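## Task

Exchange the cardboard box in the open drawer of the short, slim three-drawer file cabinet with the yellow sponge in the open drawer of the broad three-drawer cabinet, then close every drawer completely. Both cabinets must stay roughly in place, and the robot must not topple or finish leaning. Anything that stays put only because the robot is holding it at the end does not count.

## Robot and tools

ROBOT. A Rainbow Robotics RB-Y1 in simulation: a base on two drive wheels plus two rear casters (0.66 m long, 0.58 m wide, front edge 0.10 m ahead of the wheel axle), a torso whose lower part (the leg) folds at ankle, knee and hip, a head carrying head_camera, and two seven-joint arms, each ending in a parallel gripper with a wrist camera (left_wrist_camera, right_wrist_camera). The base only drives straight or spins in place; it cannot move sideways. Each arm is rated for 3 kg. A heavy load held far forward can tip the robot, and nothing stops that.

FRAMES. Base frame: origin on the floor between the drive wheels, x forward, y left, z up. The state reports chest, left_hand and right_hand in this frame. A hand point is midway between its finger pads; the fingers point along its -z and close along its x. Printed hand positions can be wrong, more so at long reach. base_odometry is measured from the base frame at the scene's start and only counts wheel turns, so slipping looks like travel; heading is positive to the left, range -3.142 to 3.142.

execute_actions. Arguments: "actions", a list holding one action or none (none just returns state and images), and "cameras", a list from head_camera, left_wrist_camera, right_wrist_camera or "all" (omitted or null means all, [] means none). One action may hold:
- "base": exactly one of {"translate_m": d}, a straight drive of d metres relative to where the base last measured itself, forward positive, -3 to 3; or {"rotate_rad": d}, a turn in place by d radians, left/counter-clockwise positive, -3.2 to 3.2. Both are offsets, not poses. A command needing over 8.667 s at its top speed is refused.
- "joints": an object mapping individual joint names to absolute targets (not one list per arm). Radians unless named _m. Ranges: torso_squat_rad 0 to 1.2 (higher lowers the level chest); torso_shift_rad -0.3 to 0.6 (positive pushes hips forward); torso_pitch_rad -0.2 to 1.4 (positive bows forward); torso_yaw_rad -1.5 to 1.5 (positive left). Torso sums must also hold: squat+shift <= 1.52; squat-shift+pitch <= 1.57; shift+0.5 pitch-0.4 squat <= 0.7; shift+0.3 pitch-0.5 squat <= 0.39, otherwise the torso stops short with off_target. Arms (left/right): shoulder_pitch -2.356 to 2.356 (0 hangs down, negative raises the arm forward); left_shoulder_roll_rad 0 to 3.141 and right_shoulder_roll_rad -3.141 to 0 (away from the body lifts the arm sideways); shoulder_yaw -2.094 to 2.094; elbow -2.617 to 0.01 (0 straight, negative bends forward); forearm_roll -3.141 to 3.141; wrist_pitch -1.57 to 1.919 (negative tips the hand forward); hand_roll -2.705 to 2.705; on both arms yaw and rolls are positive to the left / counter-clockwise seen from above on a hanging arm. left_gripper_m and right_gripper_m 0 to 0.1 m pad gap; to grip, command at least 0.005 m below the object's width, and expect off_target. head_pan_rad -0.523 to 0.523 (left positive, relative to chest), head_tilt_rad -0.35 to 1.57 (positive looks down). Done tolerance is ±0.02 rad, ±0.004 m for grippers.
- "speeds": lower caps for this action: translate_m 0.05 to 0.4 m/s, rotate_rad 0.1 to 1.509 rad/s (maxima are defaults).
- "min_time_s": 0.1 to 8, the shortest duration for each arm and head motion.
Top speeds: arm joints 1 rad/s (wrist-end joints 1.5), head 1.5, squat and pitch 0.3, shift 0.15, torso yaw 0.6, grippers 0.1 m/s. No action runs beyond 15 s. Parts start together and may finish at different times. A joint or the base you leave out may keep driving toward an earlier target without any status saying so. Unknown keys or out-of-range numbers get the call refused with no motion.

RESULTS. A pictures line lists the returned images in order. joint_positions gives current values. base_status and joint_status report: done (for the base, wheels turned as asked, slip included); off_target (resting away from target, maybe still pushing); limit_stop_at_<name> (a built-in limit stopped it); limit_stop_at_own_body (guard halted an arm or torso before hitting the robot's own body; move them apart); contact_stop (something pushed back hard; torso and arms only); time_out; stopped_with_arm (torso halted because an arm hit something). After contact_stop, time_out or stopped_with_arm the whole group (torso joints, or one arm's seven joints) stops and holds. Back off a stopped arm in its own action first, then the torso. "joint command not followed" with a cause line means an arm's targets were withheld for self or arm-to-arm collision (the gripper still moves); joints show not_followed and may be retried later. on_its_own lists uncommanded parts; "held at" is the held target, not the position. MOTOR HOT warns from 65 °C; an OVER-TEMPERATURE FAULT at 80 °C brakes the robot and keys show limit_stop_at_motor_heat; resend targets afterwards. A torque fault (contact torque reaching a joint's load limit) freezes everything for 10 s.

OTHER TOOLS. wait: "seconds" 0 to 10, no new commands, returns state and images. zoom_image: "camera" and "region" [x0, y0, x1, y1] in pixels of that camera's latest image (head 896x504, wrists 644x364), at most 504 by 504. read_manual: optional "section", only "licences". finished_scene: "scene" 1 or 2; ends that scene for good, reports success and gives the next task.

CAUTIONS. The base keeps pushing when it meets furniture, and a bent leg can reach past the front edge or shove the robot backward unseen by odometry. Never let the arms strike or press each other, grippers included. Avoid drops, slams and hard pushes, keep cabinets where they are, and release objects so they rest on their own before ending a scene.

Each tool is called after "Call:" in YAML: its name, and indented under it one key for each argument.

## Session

Call:
execute_actions:
  actions: []

Scene clock: 0.00 s.
base_odometry: x=+0.000 y=+0.000 heading=+0.000 (m, m, rad; odometry frame)
base_status: not commanded
joint_positions: torso_squat_rad=+0.350 torso_shift_rad=+0.000 torso_pitch_rad=+0.000 torso_yaw_rad=+0.001 left_shoulder_pitch_rad=-0.038 left_shoulder_roll_rad=+0.051 left_shoulder_yaw_rad=+0.018 left_elbow_rad=-0.155 left_forearm_roll_rad=-0.020 left_wrist_pitch_rad=-0.059 left_hand_roll_rad=-0.021 left_gripper_m=+0.101 right_shoulder_pitch_rad=+0.027 right_shoulder_roll_rad=+0.002 right_shoulder_yaw_rad=+0.048 right_elbow_rad=-0.250 right_forearm_roll_rad=-0.013 right_wrist_pitch_rad=-0.012 right_hand_roll_rad=-0.040 right_gripper_m=+0.099 head_pan_rad=+0.000 head_tilt_rad=+0.401
joint_status: not commanded
chest: x=-0.2279 y=+0.0004 z=+1.2475 quat_wxyz=(+1.000, +0.000, +0.000, +0.000) (m; base frame)
left_hand: x=-0.1119 y=+0.2584 z=+0.5731 quat_wxyz=(+0.992, +0.027, -0.124, -0.020) (m; base frame)
right_hand: x=-0.1228 y=-0.2136 z=+0.5704 quat_wxyz=(+0.993, +0.007, -0.118, -0.007) (m; base frame)
pictures: head_camera, left_wrist_camera, right_wrist_camera
camera_calibration (this result's frames):
head_camera: T_world_to_cam=[[0.0372571, -0.999253, 0.0102998, -0.0101584], [-0.421597, -0.0250624, -0.906437, 1.29322], [0.906017, 0.0294288, -0.422216, 0.743712], [0, 0, 0, 1]] pos_world=[-0.128217, 0.000373935, 1.48634]
left_wrist_camera: T_world_to_cam=[[0.960666, -0.121279, 0.249826, 0.000493259], [-0.248455, -0.777235, 0.57808, -0.131824], [0.124064, -0.617412, -0.776795, 0.709278], [0, 0, 0, 1]] pos_world=[-0.121222, 0.335519, 0.627046]
right_wrist_camera: T_world_to_cam=[[-0.977093, 0.0163482, -0.212185, 0.00378785], [-0.133423, 0.7297, 0.670623, -0.216567], [0.165795, 0.683572, -0.710804, 0.659049], [0, 0, 0, 1]] pos_world=[-0.134461, -0.29254, 0.614493]
Images, in order (width x height): head_camera 896x504, left_wrist_camera 644x364, right_wrist_camera 644x364.

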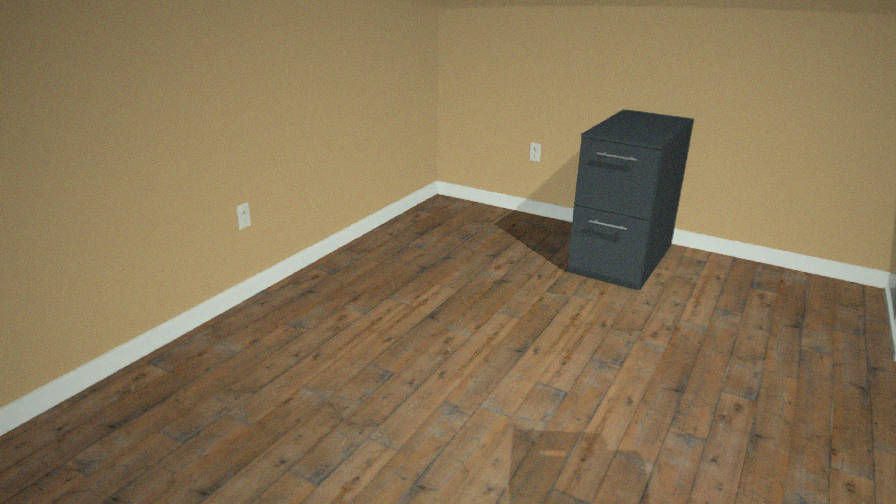

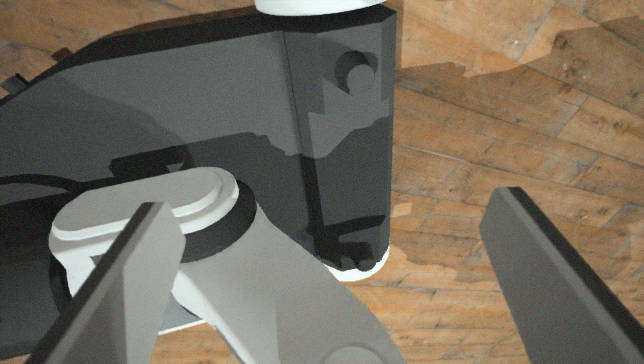

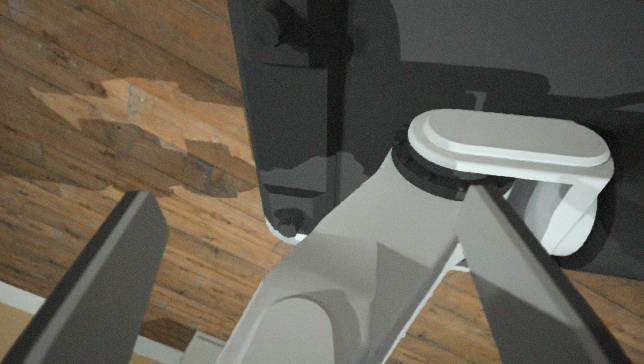

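Call:
execute_actions:
  actions:
    - {"base":{"rotate_rad":-0.8},"joints":{"head_pan_rad":-0.2,"head_tilt_rad":0.35}}
  cameras: ["head_camera"]

Scene clock: 5.17 s.
base_odometry: x=+0.000 y=+0.000 heading=-0.799 (m, m, rad; odometry frame)
base_status: done
joint_positions: torso_squat_rad=+0.350 torso_shift_rad=+0.000 torso_pitch_rad=+0.000 torso_yaw_rad=+0.001 left_shoulder_pitch_rad=-0.038 left_shoulder_roll_rad=+0.051 left_shoulder_yaw_rad=+0.018 left_elbow_rad=-0.155 left_forearm_roll_rad=-0.020 left_wrist_pitch_rad=-0.059 left_hand_roll_rad=-0.021 left_gripper_m=+0.101 right_shoulder_pitch_rad=+0.027 right_shoulder_roll_rad=+0.002 right_shoulder_yaw_rad=+0.048 right_elbow_rad=-0.250 right_forearm_roll_rad=-0.013 right_wrist_pitch_rad=-0.012 right_hand_roll_rad=-0.040 right_gripper_m=+0.099 head_pan_rad=-0.200 head_tilt_rad=+0.350
joint_status: all done
chest: x=-0.2279 y=+0.0004 z=+1.2475 quat_wxyz=(+1.000, +0.000, +0.000, +0.000) (m; base frame)
left_hand: x=-0.1119 y=+0.2584 z=+0.5731 quat_wxyz=(+0.992, +0.027, -0.124, -0.020) (m; base frame)
right_hand: x=-0.1228 y=-0.2136 z=+0.5705 quat_wxyz=(+0.993, +0.007, -0.118, -0.007) (m; base frame)
pictures: head_camera
camera_calibration (this result's frames):
head_camera: T_world_to_cam=[[-0.162767, -0.98659, 0.0121083, -0.0539394], [-0.3725, 0.0500817, -0.92668, 1.33259], [0.913647, -0.155343, -0.375657, 0.677994], [0, 0, 0, 1]] pos_world=[-0.131834, -0.0146332, 1.49023]
Images, in order (width x height): head_camera 896x504.

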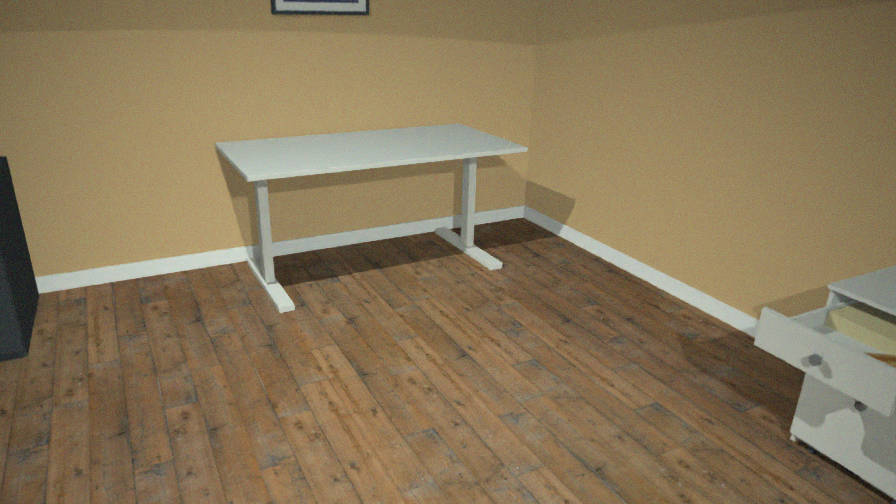

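Call:
execute_actions:
  actions:
    - {"base":{"rotate_rad":-0.9},"joints":{"head_pan_rad":0,"head_tilt_rad":0.45}}
  cameras: ["head_camera"]

Scene clock: 9.63 s.
base_odometry: x=+0.000 y=+0.000 heading=-1.699 (m, m, rad; odometry frame)
base_status: done
joint_positions: torso_squat_rad=+0.350 torso_shift_rad=+0.000 torso_pitch_rad=+0.000 torso_yaw_rad=+0.001 left_shoulder_pitch_rad=-0.038 left_shoulder_roll_rad=+0.051 left_shoulder_yaw_rad=+0.018 left_elbow_rad=-0.155 left_forearm_roll_rad=-0.020 left_wrist_pitch_rad=-0.059 left_hand_roll_rad=-0.021 left_gripper_m=+0.101 right_shoulder_pitch_rad=+0.027 right_shoulder_roll_rad=+0.002 right_shoulder_yaw_rad=+0.048 right_elbow_rad=-0.250 right_forearm_roll_rad=-0.013 right_wrist_pitch_rad=-0.012 right_hand_roll_rad=-0.040 right_gripper_m=+0.099 head_pan_rad=+0.000 head_tilt_rad=+0.450
joint_status: all done
chest: x=-0.2279 y=+0.0004 z=+1.2475 quat_wxyz=(+1.000, +0.000, +0.000, +0.000) (m; base frame)
left_hand: x=-0.1119 y=+0.2584 z=+0.5731 quat_wxyz=(+0.992, +0.027, -0.124, -0.020) (m; base frame)
right_hand: x=-0.1228 y=-0.2136 z=+0.5705 quat_wxyz=(+0.993, +0.007, -0.118, -0.007) (m; base frame)
pictures: head_camera
camera_calibration (this result's frames):
head_camera: T_world_to_cam=[[0.037422, -0.999263, 0.0085436, -0.00754057], [-0.465749, -0.025005, -0.884563, 1.25247], [0.884125, 0.0291229, -0.466342, 0.803087], [0, 0, 0, 1]] pos_world=[-0.126411, 0.000394731, 1.48246]
Images, in order (width x height): head_camera 896x504.

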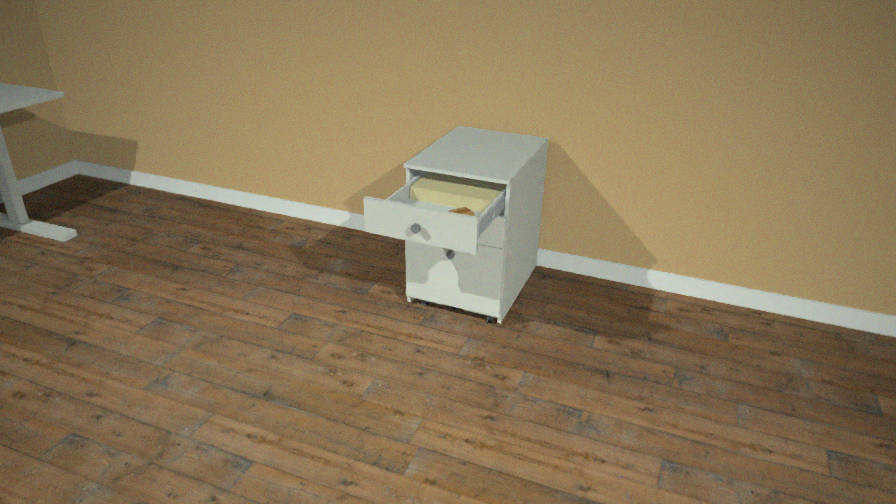

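Call:
execute_actions:
  actions:
    - {"base":{"rotate_rad":-1.0},"joints":{"head_pan_rad":-0.2,"head_tilt_rad":0.4}}
  cameras: ["head_camera"]

Scene clock: 19.83 s.
base_odometry: x=+0.000 y=+0.001 heading=-2.698 (m, m, rad; odometry frame)
base_status: done
joint_positions: torso_squat_rad=+0.350 torso_shift_rad=+0.000 torso_pitch_rad=+0.000 torso_yaw_rad=+0.001 left_shoulder_pitch_rad=-0.038 left_shoulder_roll_rad=+0.051 left_shoulder_yaw_rad=+0.018 left_elbow_rad=-0.155 left_forearm_roll_rad=-0.020 left_wrist_pitch_rad=-0.059 left_hand_roll_rad=-0.021 left_gripper_m=+0.101 right_shoulder_pitch_rad=+0.027 right_shoulder_roll_rad=+0.002 right_shoulder_yaw_rad=+0.048 right_elbow_rad=-0.250 right_forearm_roll_rad=-0.013 right_wrist_pitch_rad=-0.012 right_hand_roll_rad=-0.040 right_gripper_m=+0.099 head_pan_rad=-0.200 head_tilt_rad=+0.400
joint_status: all done
chest: x=-0.2279 y=+0.0004 z=+1.2475 quat_wxyz=(+1.000, +0.000, +0.000, +0.000) (m; base frame)
left_hand: x=-0.1119 y=+0.2584 z=+0.5731 quat_wxyz=(+0.992, +0.027, -0.124, -0.020) (m; base frame)
right_hand: x=-0.1228 y=-0.2136 z=+0.5705 quat_wxyz=(+0.993, +0.007, -0.118, -0.007) (m; base frame)
pictures: head_camera
camera_calibration (this result's frames):
head_camera: T_world_to_cam=[[-0.162245, -0.986697, 0.0103045, -0.0512166], [-0.417439, 0.0591707, -0.906777, 1.29452], [0.894104, -0.151422, -0.421486, 0.74031], [0, 0, 0, 1]] pos_world=[-0.12984, -0.0150341, 1.4864]
Images, in order (width x height): head_camera 896x504.

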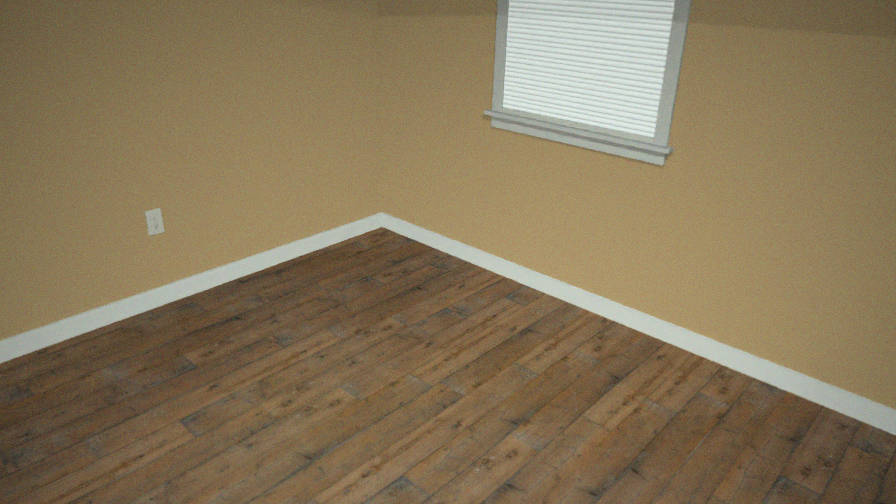

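Call:
execute_actions:
  actions:
    - {"base":{"rotate_rad":-1.1},"joints":{"head_pan_rad":-0.3,"head_tilt_rad":0.4}}
  cameras: ["head_camera"]

Scene clock: 25.30 s.
base_odometry: x=+0.000 y=+0.001 heading=+2.486 (m, m, rad; odometry frame)
base_status: done
joint_positions: torso_squat_rad=+0.350 torso_shift_rad=+0.000 torso_pitch_rad=+0.000 torso_yaw_rad=+0.001 left_shoulder_pitch_rad=-0.038 left_shoulder_roll_rad=+0.051 left_shoulder_yaw_rad=+0.018 left_elbow_rad=-0.155 left_forearm_roll_rad=-0.020 left_wrist_pitch_rad=-0.059 left_hand_roll_rad=-0.021 left_gripper_m=+0.101 right_shoulder_pitch_rad=+0.027 right_shoulder_roll_rad=+0.002 right_shoulder_yaw_rad=+0.048 right_elbow_rad=-0.250 right_forearm_roll_rad=-0.013 right_wrist_pitch_rad=-0.012 right_hand_roll_rad=-0.040 right_gripper_m=+0.099 head_pan_rad=-0.300 head_tilt_rad=+0.400
joint_status: all done
chest: x=-0.2279 y=+0.0004 z=+1.2475 quat_wxyz=(+1.000, +0.000, +0.000, +0.000) (m; base frame)
left_hand: x=-0.1119 y=+0.2584 z=+0.5731 quat_wxyz=(+0.992, +0.027, -0.124, -0.020) (m; base frame)
right_hand: x=-0.1228 y=-0.2136 z=+0.5705 quat_wxyz=(+0.993, +0.007, -0.118, -0.007) (m; base frame)
pictures: head_camera
camera_calibration (this result's frames):
head_camera: T_world_to_cam=[[-0.259941, -0.96557, 0.0102596, -0.0712852], [-0.409383, 0.100575, -0.906802, 1.29619], [0.874549, -0.239915, -0.421432, 0.736258], [0, 0, 0, 1]] pos_world=[-0.131783, -0.0225561, 1.48641]
Images, in order (width x height): head_camera 896x504.

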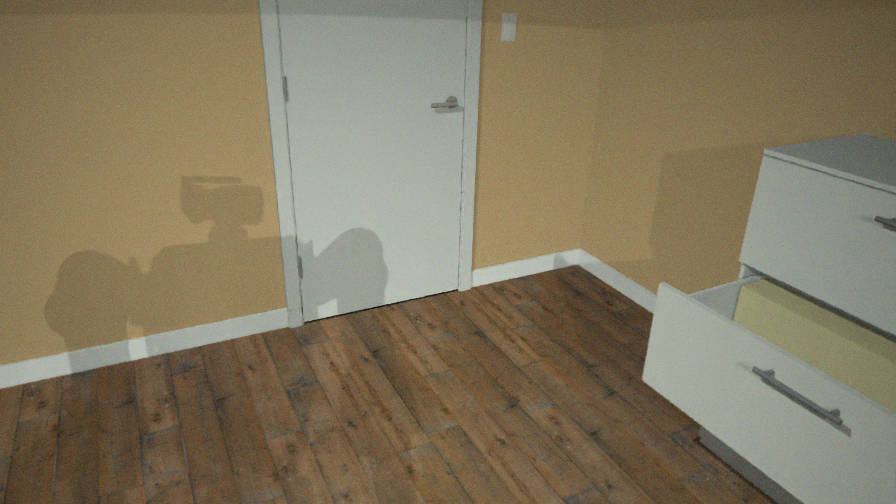

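Call:
execute_actions:
  actions:
    - {"base":{"rotate_rad":-0.8},"joints":{"head_pan_rad":0,"head_tilt_rad":0.5}}
  cameras: ["head_camera"]

Scene clock: 30.57 s.
base_odometry: x=+0.000 y=+0.000 heading=+1.686 (m, m, rad; odometry frame)
base_status: done
joint_positions: torso_squat_rad=+0.350 torso_shift_rad=+0.000 torso_pitch_rad=+0.000 torso_yaw_rad=+0.001 left_shoulder_pitch_rad=-0.038 left_shoulder_roll_rad=+0.051 left_shoulder_yaw_rad=+0.018 left_elbow_rad=-0.155 left_forearm_roll_rad=-0.020 left_wrist_pitch_rad=-0.059 left_hand_roll_rad=-0.021 left_gripper_m=+0.101 right_shoulder_pitch_rad=+0.027 right_shoulder_roll_rad=+0.002 right_shoulder_yaw_rad=+0.048 right_elbow_rad=-0.250 right_forearm_roll_rad=-0.013 right_wrist_pitch_rad=-0.012 right_hand_roll_rad=-0.040 right_gripper_m=+0.099 head_pan_rad=+0.000 head_tilt_rad=+0.500
joint_status: all done
chest: x=-0.2279 y=+0.0004 z=+1.2475 quat_wxyz=(+1.000, +0.000, +0.000, +0.000) (m; base frame)
left_hand: x=-0.1119 y=+0.2584 z=+0.5731 quat_wxyz=(+0.992, +0.027, -0.124, -0.020) (m; base frame)
right_hand: x=-0.1228 y=-0.2136 z=+0.5705 quat_wxyz=(+0.993, +0.007, -0.118, -0.007) (m; base frame)
pictures: head_camera
camera_calibration (this result's frames):
head_camera: T_world_to_cam=[[0.0377708, -0.999264, 0.00669101, -0.00479105], [-0.509378, -0.0250135, -0.860179, 1.20818], [0.859713, 0.0290814, -0.509948, 0.861188], [0, 0, 0, 1]] pos_world=[-0.124772, 0.000388798, 1.47845]
Images, in order (width x height): head_camera 896x504.

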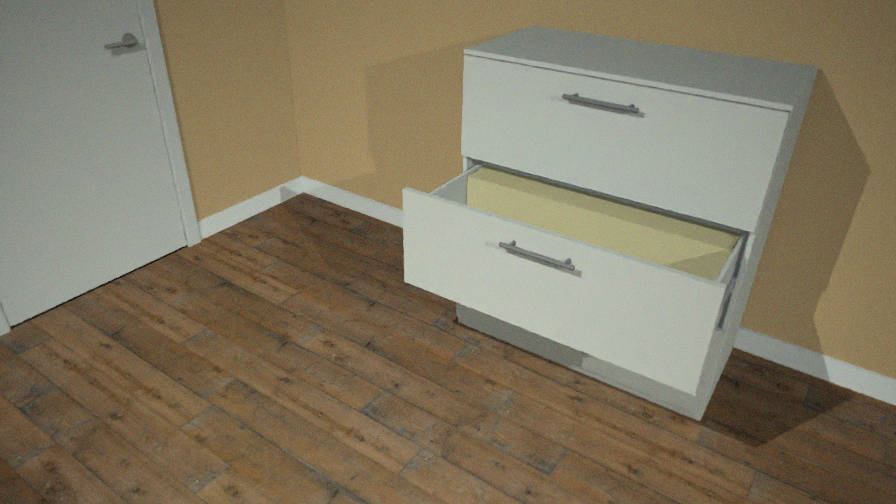

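Call:
execute_actions:
  actions:
    - {"base":{"rotate_rad":0.247},"joints":{"torso_squat_rad":0,"left_shoulder_pitch_rad":-0.5,"left_shoulder_roll_rad":0.15,"left_shoulder_yaw_rad":0,"left_elbow_rad":-0.4,"left_forearm_roll_rad":0,"left_wrist_pitch_rad":-0.2,"left_hand_roll_rad":1.57,"right_shoulder_pitch_rad":-0.5,"right_shoulder_roll_rad":-0.15,"right_shoulder_yaw_rad":0,"right_elbow_rad":-0.4,"right_forearm_roll_rad":0,"right_wrist_pitch_rad":-0.2,"right_hand_roll_rad":-1.57}}
  cameras: []

Call:
execute_actions:
  actions:
    - {"base":{"translate_m":0.72},"joints":{"torso_pitch_rad":0.8,"left_shoulder_pitch_rad":-0.3,"right_shoulder_pitch_rad":-0.3}}
  cameras: []

Call:
execute_actions:
  actions:
    - {"base":{"rotate_rad":-0.79},"joints":{"head_tilt_rad":0.1}}
  cameras: ["head_camera"]

Scene clock: 54.23 s.
base_odometry: x=+0.000 y=+0.001 heading=+1.932 (m, m, rad; odometry frame)
base_status: done
joint_positions: torso_squat_rad=+0.000 torso_shift_rad=+0.000 torso_pitch_rad=+0.000 torso_yaw_rad=+0.001 left_shoulder_pitch_rad=-0.500 left_shoulder_roll_rad=+0.150 left_shoulder_yaw_rad=+0.000 left_elbow_rad=-0.400 left_forearm_roll_rad=+0.000 left_wrist_pitch_rad=-0.200 left_hand_roll_rad=+1.570 left_gripper_m=+0.101 right_shoulder_pitch_rad=-0.500 right_shoulder_roll_rad=-0.150 right_shoulder_yaw_rad=+0.000 right_elbow_rad=-0.400 right_forearm_roll_rad=+0.000 right_wrist_pitch_rad=-0.200 right_hand_roll_rad=-1.570 right_gripper_m=+0.099 head_pan_rad=+0.000 head_tilt_rad=+0.500
joint_status: all done
chest: x=-0.2278 y=+0.0004 z=+1.2899 quat_wxyz=(+1.000, +0.000, +0.000, +0.000) (m; base frame)
left_hand: x=+0.3118 y=+0.2597 z=+0.8491 quat_wxyz=(+0.663, -0.328, -0.398, +0.543) (m; base frame)
right_hand: x=+0.3122 y=-0.2586 z=+0.8496 quat_wxyz=(+0.664, +0.328, -0.398, -0.542) (m; base frame)
pictures: none
No camera images: the call's "cameras" was empty. Leave "cameras" out to get every camera's image.

Scene clock: 57.73 s.
base_odometry: x=-0.254 y=+0.675 heading=+1.931 (m, m, rad; odometry frame)
base_status: done
joint_positions: torso_squat_rad=+0.000 torso_shift_rad=+0.000 torso_pitch_rad=+0.800 torso_yaw_rad=+0.001 left_shoulder_pitch_rad=-0.300 left_shoulder_roll_rad=+0.150 left_shoulder_yaw_rad=+0.000 left_elbow_rad=-0.400 left_forearm_roll_rad=+0.000 left_wrist_pitch_rad=-0.200 left_hand_roll_rad=+1.570 left_gripper_m=+0.101 right_shoulder_pitch_rad=-0.300 right_shoulder_roll_rad=-0.150 right_shoulder_yaw_rad=+0.000 right_elbow_rad=-0.400 right_forearm_roll_rad=+0.000 right_wrist_pitch_rad=-0.200 right_hand_roll_rad=-1.570 right_gripper_m=+0.099 head_pan_rad=+0.000 head_tilt_rad=+0.500
joint_status: all done
chest: x=-0.0058 y=+0.0004 z=+1.1961 quat_wxyz=(+0.921, +0.000, +0.389, +0.000) (m; base frame)
left_hand: x=-0.0889 y=+0.2928 z=+0.5176 quat_wxyz=(+0.759, -0.010, -0.053, +0.648) (m; base frame)
right_hand: x=-0.0886 y=-0.2922 z=+0.5177 quat_wxyz=(+0.760, +0.010, -0.053, -0.648) (m; base frame)
pictures: none
No camera images: the call's "cameras" was empty. Leave "cameras" out to get every camera's image.

Scene clock: 60.60 s.
base_odometry: x=-0.254 y=+0.674 heading=+1.141 (m, m, rad; odometry frame)
base_status: done
joint_positions: torso_squat_rad=+0.000 torso_shift_rad=+0.000 torso_pitch_rad=+0.800 torso_yaw_rad=+0.001 left_shoulder_pitch_rad=-0.300 left_shoulder_roll_rad=+0.150 left_shoulder_yaw_rad=+0.000 left_elbow_rad=-0.400 left_forearm_roll_rad=+0.000 left_wrist_pitch_rad=-0.200 left_hand_roll_rad=+1.570 left_gripper_m=+0.101 right_shoulder_pitch_rad=-0.300 right_shoulder_roll_rad=-0.150 right_shoulder_yaw_rad=+0.000 right_elbow_rad=-0.400 right_forearm_roll_rad=+0.000 right_wrist_pitch_rad=-0.200 right_hand_roll_rad=-1.570 right_gripper_m=+0.099 head_pan_rad=+0.000 head_tilt_rad=+0.100
joint_status: all done
chest: x=-0.0058 y=+0.0004 z=+1.1961 quat_wxyz=(+0.921, +0.000, +0.389, +0.000) (m; base frame)
left_hand: x=-0.0889 y=+0.2928 z=+0.5176 quat_wxyz=(+0.759, -0.010, -0.053, +0.648) (m; base frame)
right_hand: x=-0.0886 y=-0.2922 z=+0.5177 quat_wxyz=(+0.760, +0.010, -0.053, -0.648) (m; base frame)
pictures: head_camera
camera_calibration (this result's frames):
head_camera: T_world_to_cam=[[0.0372413, -0.999267, -0.00881559, 0.00299679], [-0.804313, -0.0247381, -0.59369, 0.974467], [0.593037, 0.0292003, -0.804645, 0.917083], [0, 0, 0, 1]] pos_world=[0.2398, 0.000321916, 1.31648]
Images, in order (width x height): head_camera 896x504.

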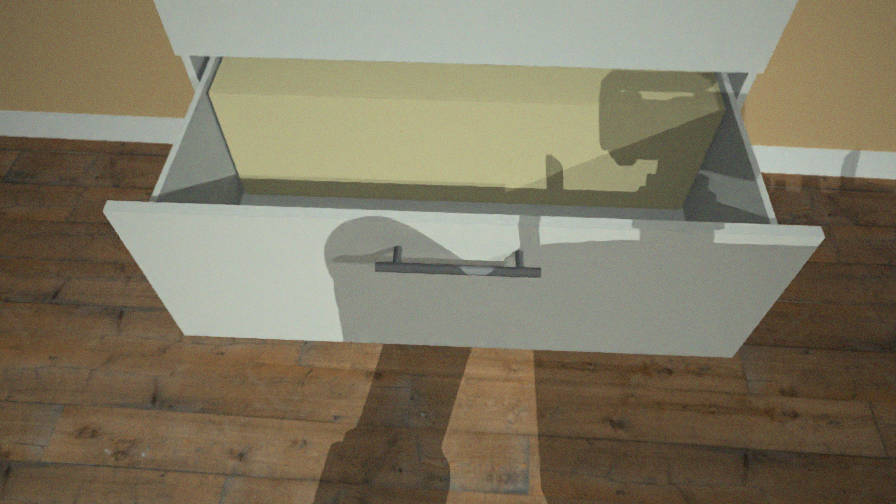

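Call:
execute_actions:
  actions:
    - {"base":{"rotate_rad":-0.023}}
  cameras: []

Call:
execute_actions:
  actions:
    - {"base":{"translate_m":0.25},"joints":{"head_tilt_rad":0.3}}
  cameras: ["head_camera"]

Scene clock: 66.87 s.
base_odometry: x=-0.254 y=+0.674 heading=+1.119 (m, m, rad; odometry frame)
base_status: done
joint_positions: torso_squat_rad=+0.000 torso_shift_rad=+0.000 torso_pitch_rad=+0.800 torso_yaw_rad=+0.001 left_shoulder_pitch_rad=-0.300 left_shoulder_roll_rad=+0.150 left_shoulder_yaw_rad=+0.000 left_elbow_rad=-0.400 left_forearm_roll_rad=+0.000 left_wrist_pitch_rad=-0.200 left_hand_roll_rad=+1.570 left_gripper_m=+0.101 right_shoulder_pitch_rad=-0.300 right_shoulder_roll_rad=-0.150 right_shoulder_yaw_rad=+0.000 right_elbow_rad=-0.400 right_forearm_roll_rad=+0.000 right_wrist_pitch_rad=-0.200 right_hand_roll_rad=-1.570 right_gripper_m=+0.099 head_pan_rad=+0.000 head_tilt_rad=+0.100
joint_status: not commanded
chest: x=-0.0058 y=+0.0004 z=+1.1961 quat_wxyz=(+0.921, +0.000, +0.389, +0.000) (m; base frame)
left_hand: x=-0.0890 y=+0.2928 z=+0.5176 quat_wxyz=(+0.759, -0.010, -0.053, +0.648) (m; base frame)
right_hand: x=-0.0886 y=-0.2922 z=+0.5177 quat_wxyz=(+0.760, +0.010, -0.053, -0.648) (m; base frame)
pictures: none
No camera images: the call's "cameras" was empty. Leave "cameras" out to get every camera's image.

Scene clock: 68.77 s.
base_odometry: x=-0.145 y=+0.899 heading=+1.119 (m, m, rad; odometry frame)
base_status: done
joint_positions: torso_squat_rad=+0.000 torso_shift_rad=+0.000 torso_pitch_rad=+0.800 torso_yaw_rad=+0.001 left_shoulder_pitch_rad=-0.300 left_shoulder_roll_rad=+0.150 left_shoulder_yaw_rad=+0.000 left_elbow_rad=-0.400 left_forearm_roll_rad=+0.000 left_wrist_pitch_rad=-0.200 left_hand_roll_rad=+1.570 left_gripper_m=+0.101 right_shoulder_pitch_rad=-0.300 right_shoulder_roll_rad=-0.150 right_shoulder_yaw_rad=+0.000 right_elbow_rad=-0.400 right_forearm_roll_rad=+0.000 right_wrist_pitch_rad=-0.200 right_hand_roll_rad=-1.570 right_gripper_m=+0.099 head_pan_rad=+0.000 head_tilt_rad=+0.300
joint_status: all done
chest: x=-0.0057 y=+0.0004 z=+1.1961 quat_wxyz=(+0.921, +0.000, +0.389, +0.000) (m; base frame)
left_hand: x=-0.0889 y=+0.2928 z=+0.5176 quat_wxyz=(+0.759, -0.010, -0.053, +0.648) (m; base frame)
right_hand: x=-0.0886 y=-0.2922 z=+0.5177 quat_wxyz=(+0.760, +0.010, -0.053, -0.648) (m; base frame)
pictures: head_camera
camera_calibration (this result's frames):
head_camera: T_world_to_cam=[[0.0347366, -0.99927, -0.0159215, 0.012748], [-0.906254, -0.0247793, -0.422007, 0.763534], [0.421304, 0.029088, -0.906453, 1.07766], [0, 0, 0, 1]] pos_world=[0.237489, 0.000311458, 1.29927]
Images, in order (width x height): head_camera 896x504.

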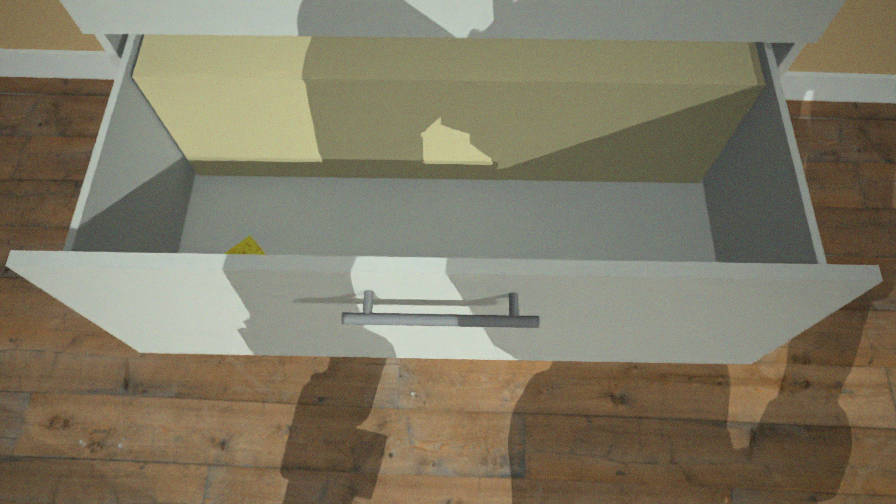

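Call:
execute_actions:
  actions:
    - {"base":{"rotate_rad":0.13},"joints":{"left_shoulder_pitch_rad":-0.96,"left_shoulder_roll_rad":0.144,"left_shoulder_yaw_rad":0.284,"left_elbow_rad":-1.747,"left_wrist_pitch_rad":1.877,"left_gripper_m":0.1,"head_pan_rad":0.15},"min_time_s":1.5}
  cameras: ["head_camera","left_wrist_camera"]

Scene clock: 86.07 s.
base_odometry: x=-0.145 y=+0.899 heading=+1.248 (m, m, rad; odometry frame)
base_status: done
joint_positions: torso_squat_rad=+0.000 torso_shift_rad=+0.000 torso_pitch_rad=+0.800 torso_yaw_rad=+0.001 left_shoulder_pitch_rad=-0.960 left_shoulder_roll_rad=+0.144 left_shoulder_yaw_rad=+0.284 left_elbow_rad=-1.747 left_forearm_roll_rad=+0.000 left_wrist_pitch_rad=+1.877 left_hand_roll_rad=+1.570 left_gripper_m=+0.100 right_shoulder_pitch_rad=-0.300 right_shoulder_roll_rad=-0.150 right_shoulder_yaw_rad=+0.000 right_elbow_rad=-0.400 right_forearm_roll_rad=+0.000 right_wrist_pitch_rad=-0.200 right_hand_roll_rad=-1.570 right_gripper_m=+0.099 head_pan_rad=+0.150 head_tilt_rad=+0.300
joint_status: all done
chest: x=-0.0058 y=+0.0004 z=+1.1961 quat_wxyz=(+0.921, +0.000, +0.389, +0.000) (m; base frame)
left_hand: x=+0.3719 y=+0.2208 z=+0.7995 quat_wxyz=(+0.707, +0.000, -0.001, +0.707) (m; base frame)
right_hand: x=-0.0887 y=-0.2922 z=+0.5177 quat_wxyz=(+0.760, +0.010, -0.053, -0.648) (m; base frame)
pictures: head_camera, left_wrist_camera
camera_calibration (this result's frames):
head_camera: T_world_to_cam=[[0.138442, -0.982737, -0.122727, 0.137809], [-0.901099, -0.0735758, -0.427326, 0.769735], [0.410919, 0.169749, -0.895729, 1.0651], [0, 0, 0, 1]] pos_world=[0.236857, 0.0112632, 1.29989]
left_wrist_camera: T_world_to_cam=[[0.0762212, 0.997033, 0.0107941, -0.252293], [0.749, -0.0643988, 0.659433, -0.765183], [0.658172, -0.042178, -0.751685, 0.456212], [0, 0, 0, 1]] pos_world=[0.292086, 0.22151, 0.850238]
Images, in order (width x height): head_camera 896x504, left_wrist_camera 644x364.

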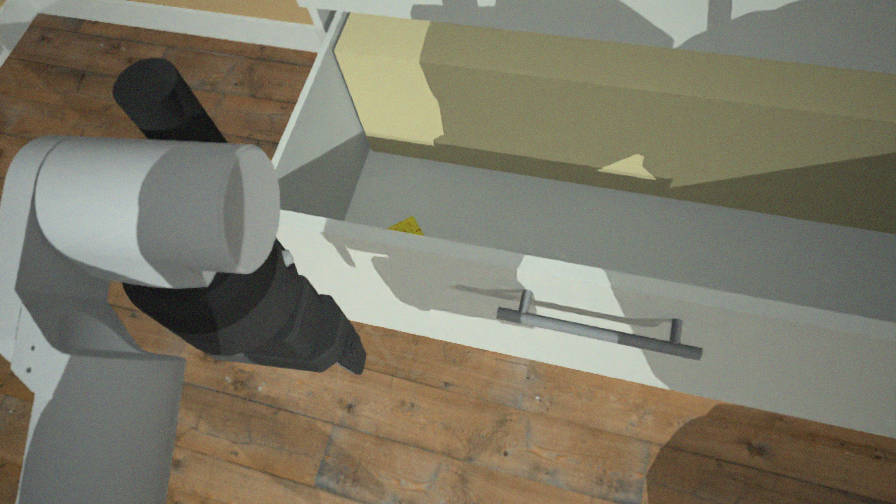

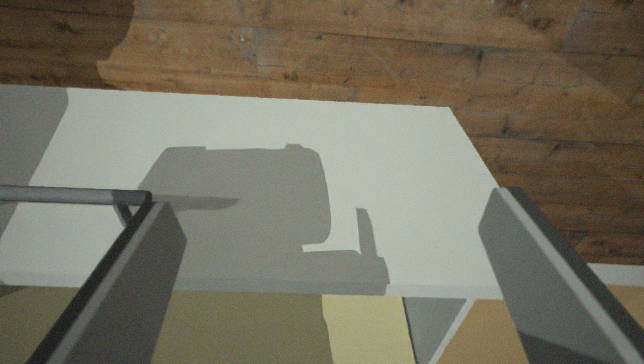

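Call:
execute_actions:
  actions:
    - {"base":{"translate_m":0.22},"speeds":{"translate_m":0.2}}
  cameras: ["head_camera","left_wrist_camera"]

Scene clock: 92.17 s.
base_odometry: x=-0.075 y=+1.108 heading=+1.248 (m, m, rad; odometry frame)
base_status: done
joint_positions: torso_squat_rad=+0.000 torso_shift_rad=+0.000 torso_pitch_rad=+0.800 torso_yaw_rad=+0.001 left_shoulder_pitch_rad=-0.960 left_shoulder_roll_rad=+0.144 left_shoulder_yaw_rad=+0.284 left_elbow_rad=-1.747 left_forearm_roll_rad=+0.000 left_wrist_pitch_rad=+1.877 left_hand_roll_rad=+1.570 left_gripper_m=+0.100 right_shoulder_pitch_rad=-0.300 right_shoulder_roll_rad=-0.150 right_shoulder_yaw_rad=+0.000 right_elbow_rad=-0.400 right_forearm_roll_rad=+0.000 right_wrist_pitch_rad=-0.200 right_hand_roll_rad=-1.570 right_gripper_m=+0.099 head_pan_rad=+0.150 head_tilt_rad=+0.300
joint_status: not commanded
chest: x=-0.0058 y=+0.0004 z=+1.1961 quat_wxyz=(+0.921, +0.000, +0.389, +0.000) (m; base frame)
left_hand: x=+0.3719 y=+0.2209 z=+0.7995 quat_wxyz=(+0.707, +0.000, -0.001, +0.707) (m; base frame)
right_hand: x=-0.0886 y=-0.2922 z=+0.5177 quat_wxyz=(+0.760, +0.010, -0.053, -0.648) (m; base frame)
pictures: head_camera, left_wrist_camera
camera_calibration (this result's frames):
head_camera: T_world_to_cam=[[0.138443, -0.982737, -0.122728, 0.13781], [-0.9011, -0.0735769, -0.427322, 0.769729], [0.410915, 0.16975, -0.895731, 1.06511], [0, 0, 0, 1]] pos_world=[0.236856, 0.0112638, 1.29988]
left_wrist_camera: T_world_to_cam=[[0.0761753, 0.997036, 0.0107915, -0.25229], [0.749066, -0.0643666, 0.659361, -0.765118], [0.658101, -0.0421435, -0.751749, 0.45629], [0, 0, 0, 1]] pos_world=[0.292057, 0.221524, 0.850227]
Images, in order (width x height): head_camera 896x504, left_wrist_camera 644x364.

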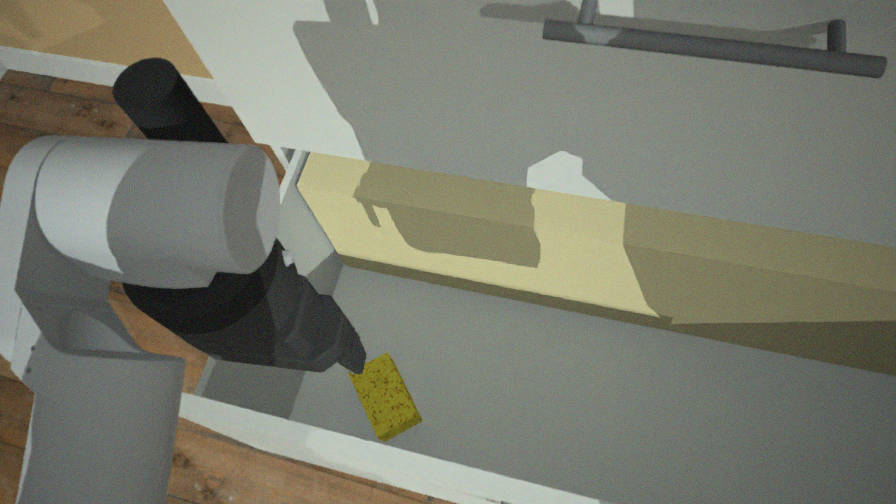

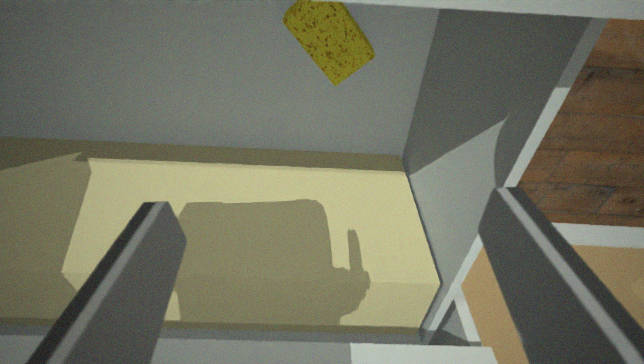

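Call:
execute_actions:
  actions:
    - {"base":{"translate_m":0.048},"speeds":{"translate_m":0.1},"joints":{"left_hand_roll_rad":-0.94}}
  cameras: []

Call:
execute_actions:
  actions:
    - {"joints":{"left_shoulder_pitch_rad":-1.2205,"left_shoulder_roll_rad":0.225,"left_shoulder_yaw_rad":0.327,"left_elbow_rad":-0.522,"left_wrist_pitch_rad":0.921},"min_time_s":1.5}
  cameras: ["head_camera","left_wrist_camera"]

Scene clock: 125.73 s.
base_odometry: x=-0.060 y=+1.154 heading=+1.249 (m, m, rad; odometry frame)
base_status: done
joint_positions: torso_squat_rad=+0.000 torso_shift_rad=+0.000 torso_pitch_rad=+0.800 torso_yaw_rad=+0.001 left_shoulder_pitch_rad=-0.960 left_shoulder_roll_rad=+0.144 left_shoulder_yaw_rad=+0.284 left_elbow_rad=-1.747 left_forearm_roll_rad=+0.000 left_wrist_pitch_rad=+1.877 left_hand_roll_rad=-0.940 left_gripper_m=+0.100 right_shoulder_pitch_rad=-0.300 right_shoulder_roll_rad=-0.150 right_shoulder_yaw_rad=+0.000 right_elbow_rad=-0.400 right_forearm_roll_rad=+0.000 right_wrist_pitch_rad=-0.200 right_hand_roll_rad=-1.570 right_gripper_m=+0.099 head_pan_rad=+0.150 head_tilt_rad=+0.300
joint_status: all done
chest: x=-0.0058 y=+0.0004 z=+1.1961 quat_wxyz=(+0.921, +0.000, +0.389, +0.000) (m; base frame)
left_hand: x=+0.3718 y=+0.2209 z=+0.7995 quat_wxyz=(+0.892, +0.001, +0.000, -0.453) (m; base frame)
right_hand: x=-0.0886 y=-0.2922 z=+0.5177 quat_wxyz=(+0.760, +0.010, -0.053, -0.648) (m; base frame)
pictures: none
No camera images: the call's "cameras" was empty. Leave "cameras" out to get every camera's image.

Scene clock: 127.60 s.
base_odometry: x=-0.060 y=+1.154 heading=+1.249 (m, m, rad; odometry frame)
base_status: not commanded
joint_positions: torso_squat_rad=+0.000 torso_shift_rad=+0.000 torso_pitch_rad=+0.800 torso_yaw_rad=+0.001 left_shoulder_pitch_rad=-1.220 left_shoulder_roll_rad=+0.225 left_shoulder_yaw_rad=+0.327 left_elbow_rad=-0.522 left_forearm_roll_rad=+0.000 left_wrist_pitch_rad=+0.921 left_hand_roll_rad=-0.940 left_gripper_m=+0.100 right_shoulder_pitch_rad=-0.300 right_shoulder_roll_rad=-0.150 right_shoulder_yaw_rad=+0.000 right_elbow_rad=-0.400 right_forearm_roll_rad=+0.000 right_wrist_pitch_rad=-0.200 right_hand_roll_rad=-1.570 right_gripper_m=+0.099 head_pan_rad=+0.150 head_tilt_rad=+0.300
joint_status: all done
chest: x=-0.0058 y=+0.0004 z=+1.1961 quat_wxyz=(+0.921, +0.000, +0.389, +0.000) (m; base frame)
left_hand: x=+0.3730 y=+0.2205 z=+0.5997 quat_wxyz=(+0.892, +0.000, +0.000, -0.453) (m; base frame)
right_hand: x=-0.0887 y=-0.2923 z=+0.5177 quat_wxyz=(+0.760, +0.010, -0.053, -0.648) (m; base frame)
pictures: head_camera, left_wrist_camera
camera_calibration (this result's frames):
head_camera: T_world_to_cam=[[0.138444, -0.982738, -0.12272, 0.137803], [-0.9011, -0.0735815, -0.427323, 0.769726], [0.410917, 0.169743, -0.895731, 1.06511], [0, 0, 0, 1]] pos_world=[0.23685, 0.0112668, 1.29988]
left_wrist_camera: T_world_to_cam=[[0.527121, -0.849727, 0.0103576, -0.0105812], [-0.643454, -0.39114, 0.658009, -0.0419968], [-0.555077, -0.353515, -0.752939, 0.827241], [0, 0, 0, 1]] pos_world=[0.437737, 0.267024, 0.650606]
Images, in order (width x height): head_camera 896x504, left_wrist_camera 644x364.

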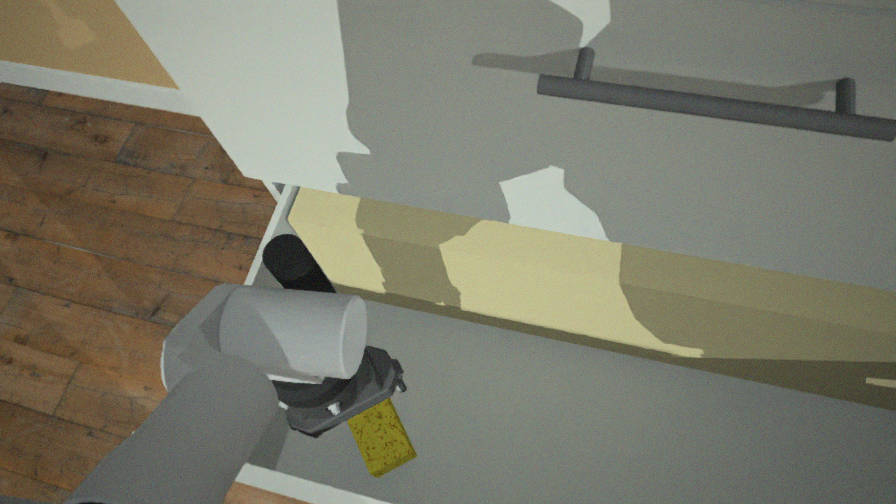

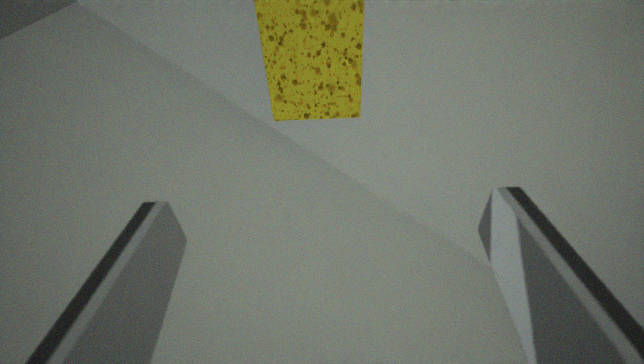

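Call:
execute_actions:
  actions:
    - {"base":{"translate_m":-0.015},"speeds":{"translate_m":0.05},"joints":{"torso_squat_rad":0.38,"head_tilt_rad":0.4}}
  cameras: ["head_camera","left_wrist_camera"]

Scene clock: 140.27 s.
base_odometry: x=-0.065 y=+1.139 heading=+1.249 (m, m, rad; odometry frame)
base_status: done
joint_positions: torso_squat_rad=+0.380 torso_shift_rad=+0.000 torso_pitch_rad=+0.800 torso_yaw_rad=+0.001 left_shoulder_pitch_rad=-1.220 left_shoulder_roll_rad=+0.225 left_shoulder_yaw_rad=+0.327 left_elbow_rad=-0.522 left_forearm_roll_rad=+0.000 left_wrist_pitch_rad=+0.921 left_hand_roll_rad=-0.940 left_gripper_m=+0.100 right_shoulder_pitch_rad=-0.300 right_shoulder_roll_rad=-0.150 right_shoulder_yaw_rad=+0.000 right_elbow_rad=-0.400 right_forearm_roll_rad=+0.000 right_wrist_pitch_rad=-0.200 right_hand_roll_rad=-1.570 right_gripper_m=+0.099 head_pan_rad=+0.150 head_tilt_rad=+0.400
joint_status: all done
chest: x=-0.0059 y=+0.0004 z=+1.1462 quat_wxyz=(+0.921, +0.000, +0.389, +0.000) (m; base frame)
left_hand: x=+0.3730 y=+0.2205 z=+0.5499 quat_wxyz=(+0.892, +0.000, +0.000, -0.453) (m; base frame)
right_hand: x=-0.0887 y=-0.2923 z=+0.4678 quat_wxyz=(+0.760, +0.010, -0.053, -0.648) (m; base frame)
pictures: head_camera, left_wrist_camera
camera_calibration (this result's frames):
head_camera: T_world_to_cam=[[0.136673, -0.982567, -0.126027, 0.136139], [-0.937952, -0.0874266, -0.335563, 0.637489], [0.318695, 0.16407, -0.933549, 1.08256], [0, 0, 0, 1]] pos_world=[0.234322, 0.0118846, 1.2417]
left_wrist_camera: T_world_to_cam=[[0.52711, -0.849734, 0.0103984, -0.0101129], [-0.643504, -0.391129, 0.657967, -0.00912706], [-0.55503, -0.353512, -0.752975, 0.789686], [0, 0, 0, 1]] pos_world=[0.437757, 0.267001, 0.600724]
Images, in order (width x height): head_camera 896x504, left_wrist_camera 644x364.

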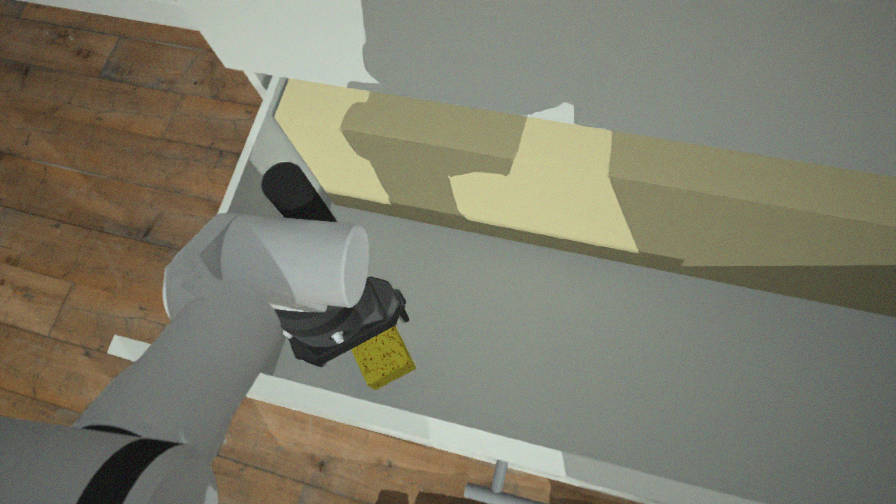

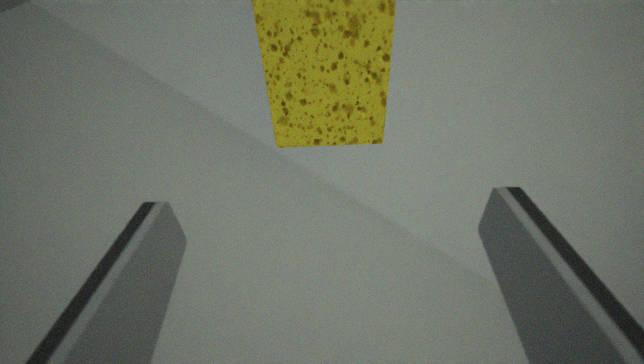

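Call:
zoom_image:
  camera: "head_camera"
  region: [240, 200, 480, 420]

Region (240, 200, 480, 420) of head_camera's 896x504 image, scaled by 2.100, with more detail than that image has; it fills the top 462 rows of this view, and the rest is white.

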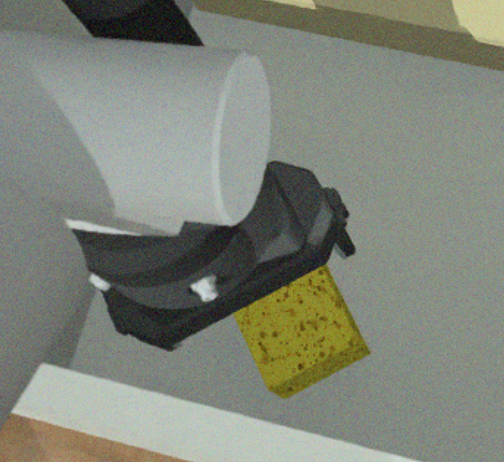

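Call:
execute_actions:
  actions:
    - {"joints":{"torso_squat_rad":0.59}}
  cameras: ["head_camera","left_wrist_camera"]

Scene clock: 196.63 s.
base_odometry: x=-0.065 y=+1.139 heading=+1.249 (m, m, rad; odometry frame)
base_status: not commanded
joint_positions: torso_squat_rad=+0.590 torso_shift_rad=+0.000 torso_pitch_rad=+0.800 torso_yaw_rad=+0.001 left_shoulder_pitch_rad=-1.220 left_shoulder_roll_rad=+0.225 left_shoulder_yaw_rad=+0.327 left_elbow_rad=-0.522 left_forearm_roll_rad=+0.000 left_wrist_pitch_rad=+0.921 left_hand_roll_rad=-0.940 left_gripper_m=+0.100 right_shoulder_pitch_rad=-0.300 right_shoulder_roll_rad=-0.150 right_shoulder_yaw_rad=+0.000 right_elbow_rad=-0.400 right_forearm_roll_rad=+0.000 right_wrist_pitch_rad=-0.200 right_hand_roll_rad=-1.570 right_gripper_m=+0.099 head_pan_rad=+0.150 head_tilt_rad=+0.400
joint_status: all done
chest: x=-0.0059 y=+0.0003 z=+1.0778 quat_wxyz=(+0.921, +0.000, +0.389, +0.000) (m; base frame)
left_hand: x=+0.3730 y=+0.2205 z=+0.4814 quat_wxyz=(+0.892, +0.000, +0.000, -0.453) (m; base frame)
right_hand: x=-0.0887 y=-0.2923 z=+0.3994 quat_wxyz=(+0.760, +0.010, -0.053, -0.648) (m; base frame)
pictures: head_camera, left_wrist_camera
camera_calibration (this result's frames):
head_camera: T_world_to_cam=[[0.136668, -0.982567, -0.126033, 0.127503], [-0.937968, -0.0874276, -0.335519, 0.614476], [0.318651, 0.164069, -0.933565, 1.01871], [0, 0, 0, 1]] pos_world=[0.23432, 0.0118633, 1.17327]
left_wrist_camera: T_world_to_cam=[[0.527107, -0.849736, 0.0103852, -0.00940205], [-0.643485, -0.391124, 0.657988, 0.0358531], [-0.555054, -0.353513, -0.752957, 0.738141], [0, 0, 0, 1]] pos_world=[0.437735, 0.266976, 0.532295]
Images, in order (width x height): head_camera 896x504, left_wrist_camera 644x364.

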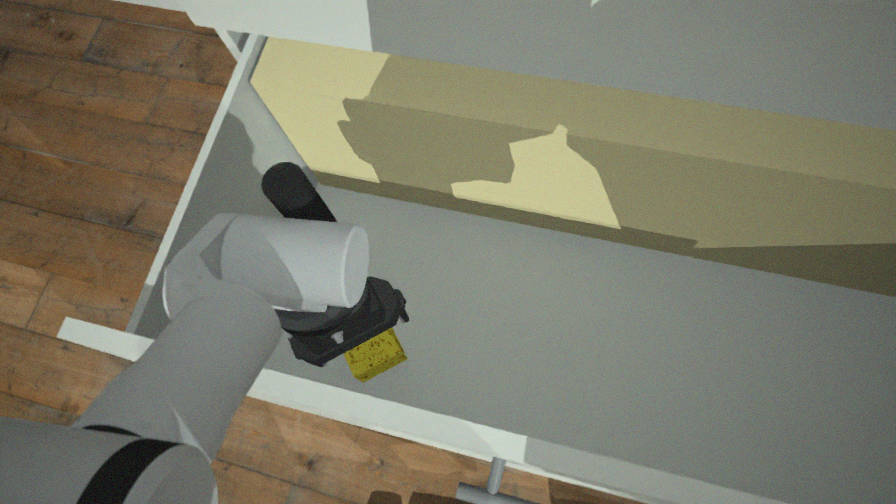

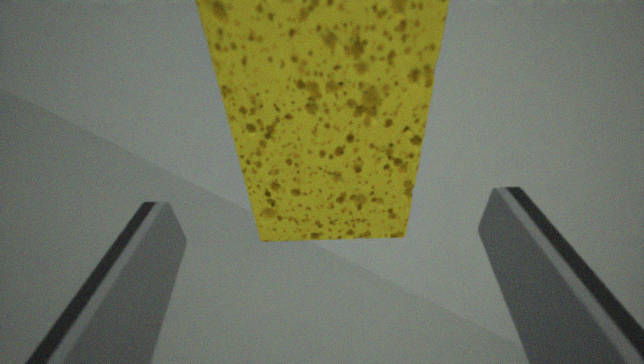

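Call:
execute_actions:
  actions:
    - {"joints":{"torso_squat_rad":0.665}}
  cameras: ["head_camera","left_wrist_camera"]

Scene clock: 205.03 s.
base_odometry: x=-0.065 y=+1.139 heading=+1.249 (m, m, rad; odometry frame)
base_status: not commanded
joint_positions: torso_squat_rad=+0.665 torso_shift_rad=+0.000 torso_pitch_rad=+0.800 torso_yaw_rad=+0.001 left_shoulder_pitch_rad=-1.220 left_shoulder_roll_rad=+0.225 left_shoulder_yaw_rad=+0.327 left_elbow_rad=-0.522 left_forearm_roll_rad=+0.000 left_wrist_pitch_rad=+0.921 left_hand_roll_rad=-0.940 left_gripper_m=+0.100 right_shoulder_pitch_rad=-0.300 right_shoulder_roll_rad=-0.150 right_shoulder_yaw_rad=+0.000 right_elbow_rad=-0.400 right_forearm_roll_rad=+0.000 right_wrist_pitch_rad=-0.200 right_hand_roll_rad=-1.570 right_gripper_m=+0.099 head_pan_rad=+0.150 head_tilt_rad=+0.400
joint_status: all done
chest: x=-0.0059 y=+0.0003 z=+1.0469 quat_wxyz=(+0.921, +0.000, +0.389, +0.000) (m; base frame)
left_hand: x=+0.3730 y=+0.2205 z=+0.4506 quat_wxyz=(+0.892, +0.000, +0.000, -0.453) (m; base frame)
right_hand: x=-0.0887 y=-0.2923 z=+0.3686 quat_wxyz=(+0.760, +0.010, -0.053, -0.648) (m; base frame)
pictures: head_camera, left_wrist_camera
camera_calibration (this result's frames):
head_camera: T_world_to_cam=[[0.136667, -0.982567, -0.126033, 0.123612], [-0.93797, -0.0874282, -0.335513, 0.60412], [0.318645, 0.164069, -0.933567, 0.989954], [0, 0, 0, 1]] pos_world=[0.234308, 0.0118538, 1.14246]
left_wrist_camera: T_world_to_cam=[[0.527108, -0.849735, 0.010382, -0.00908138], [-0.643488, -0.391129, 0.657983, 0.0561256], [-0.55505, -0.353508, -0.752961, 0.714934], [0, 0, 0, 1]] pos_world=[0.437727, 0.266971, 0.501482]
Images, in order (width x height): head_camera 896x504, left_wrist_camera 644x364.

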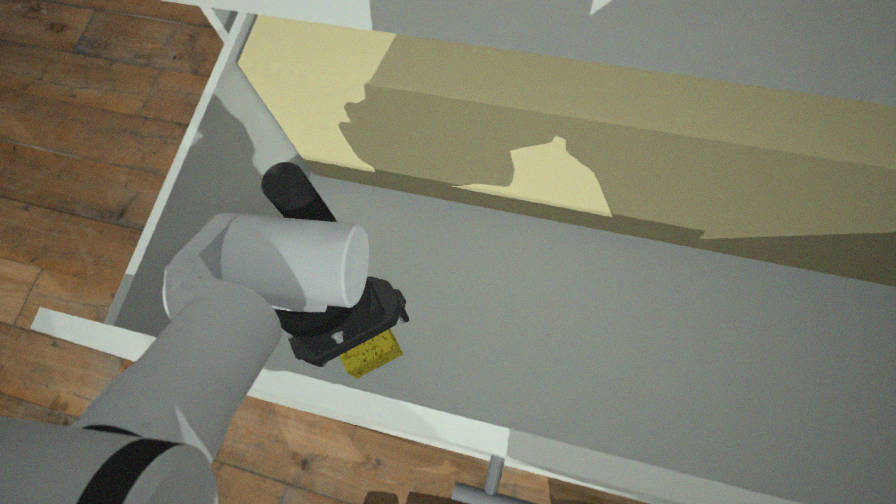

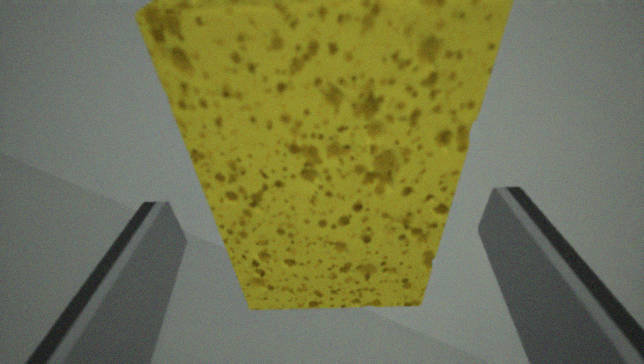

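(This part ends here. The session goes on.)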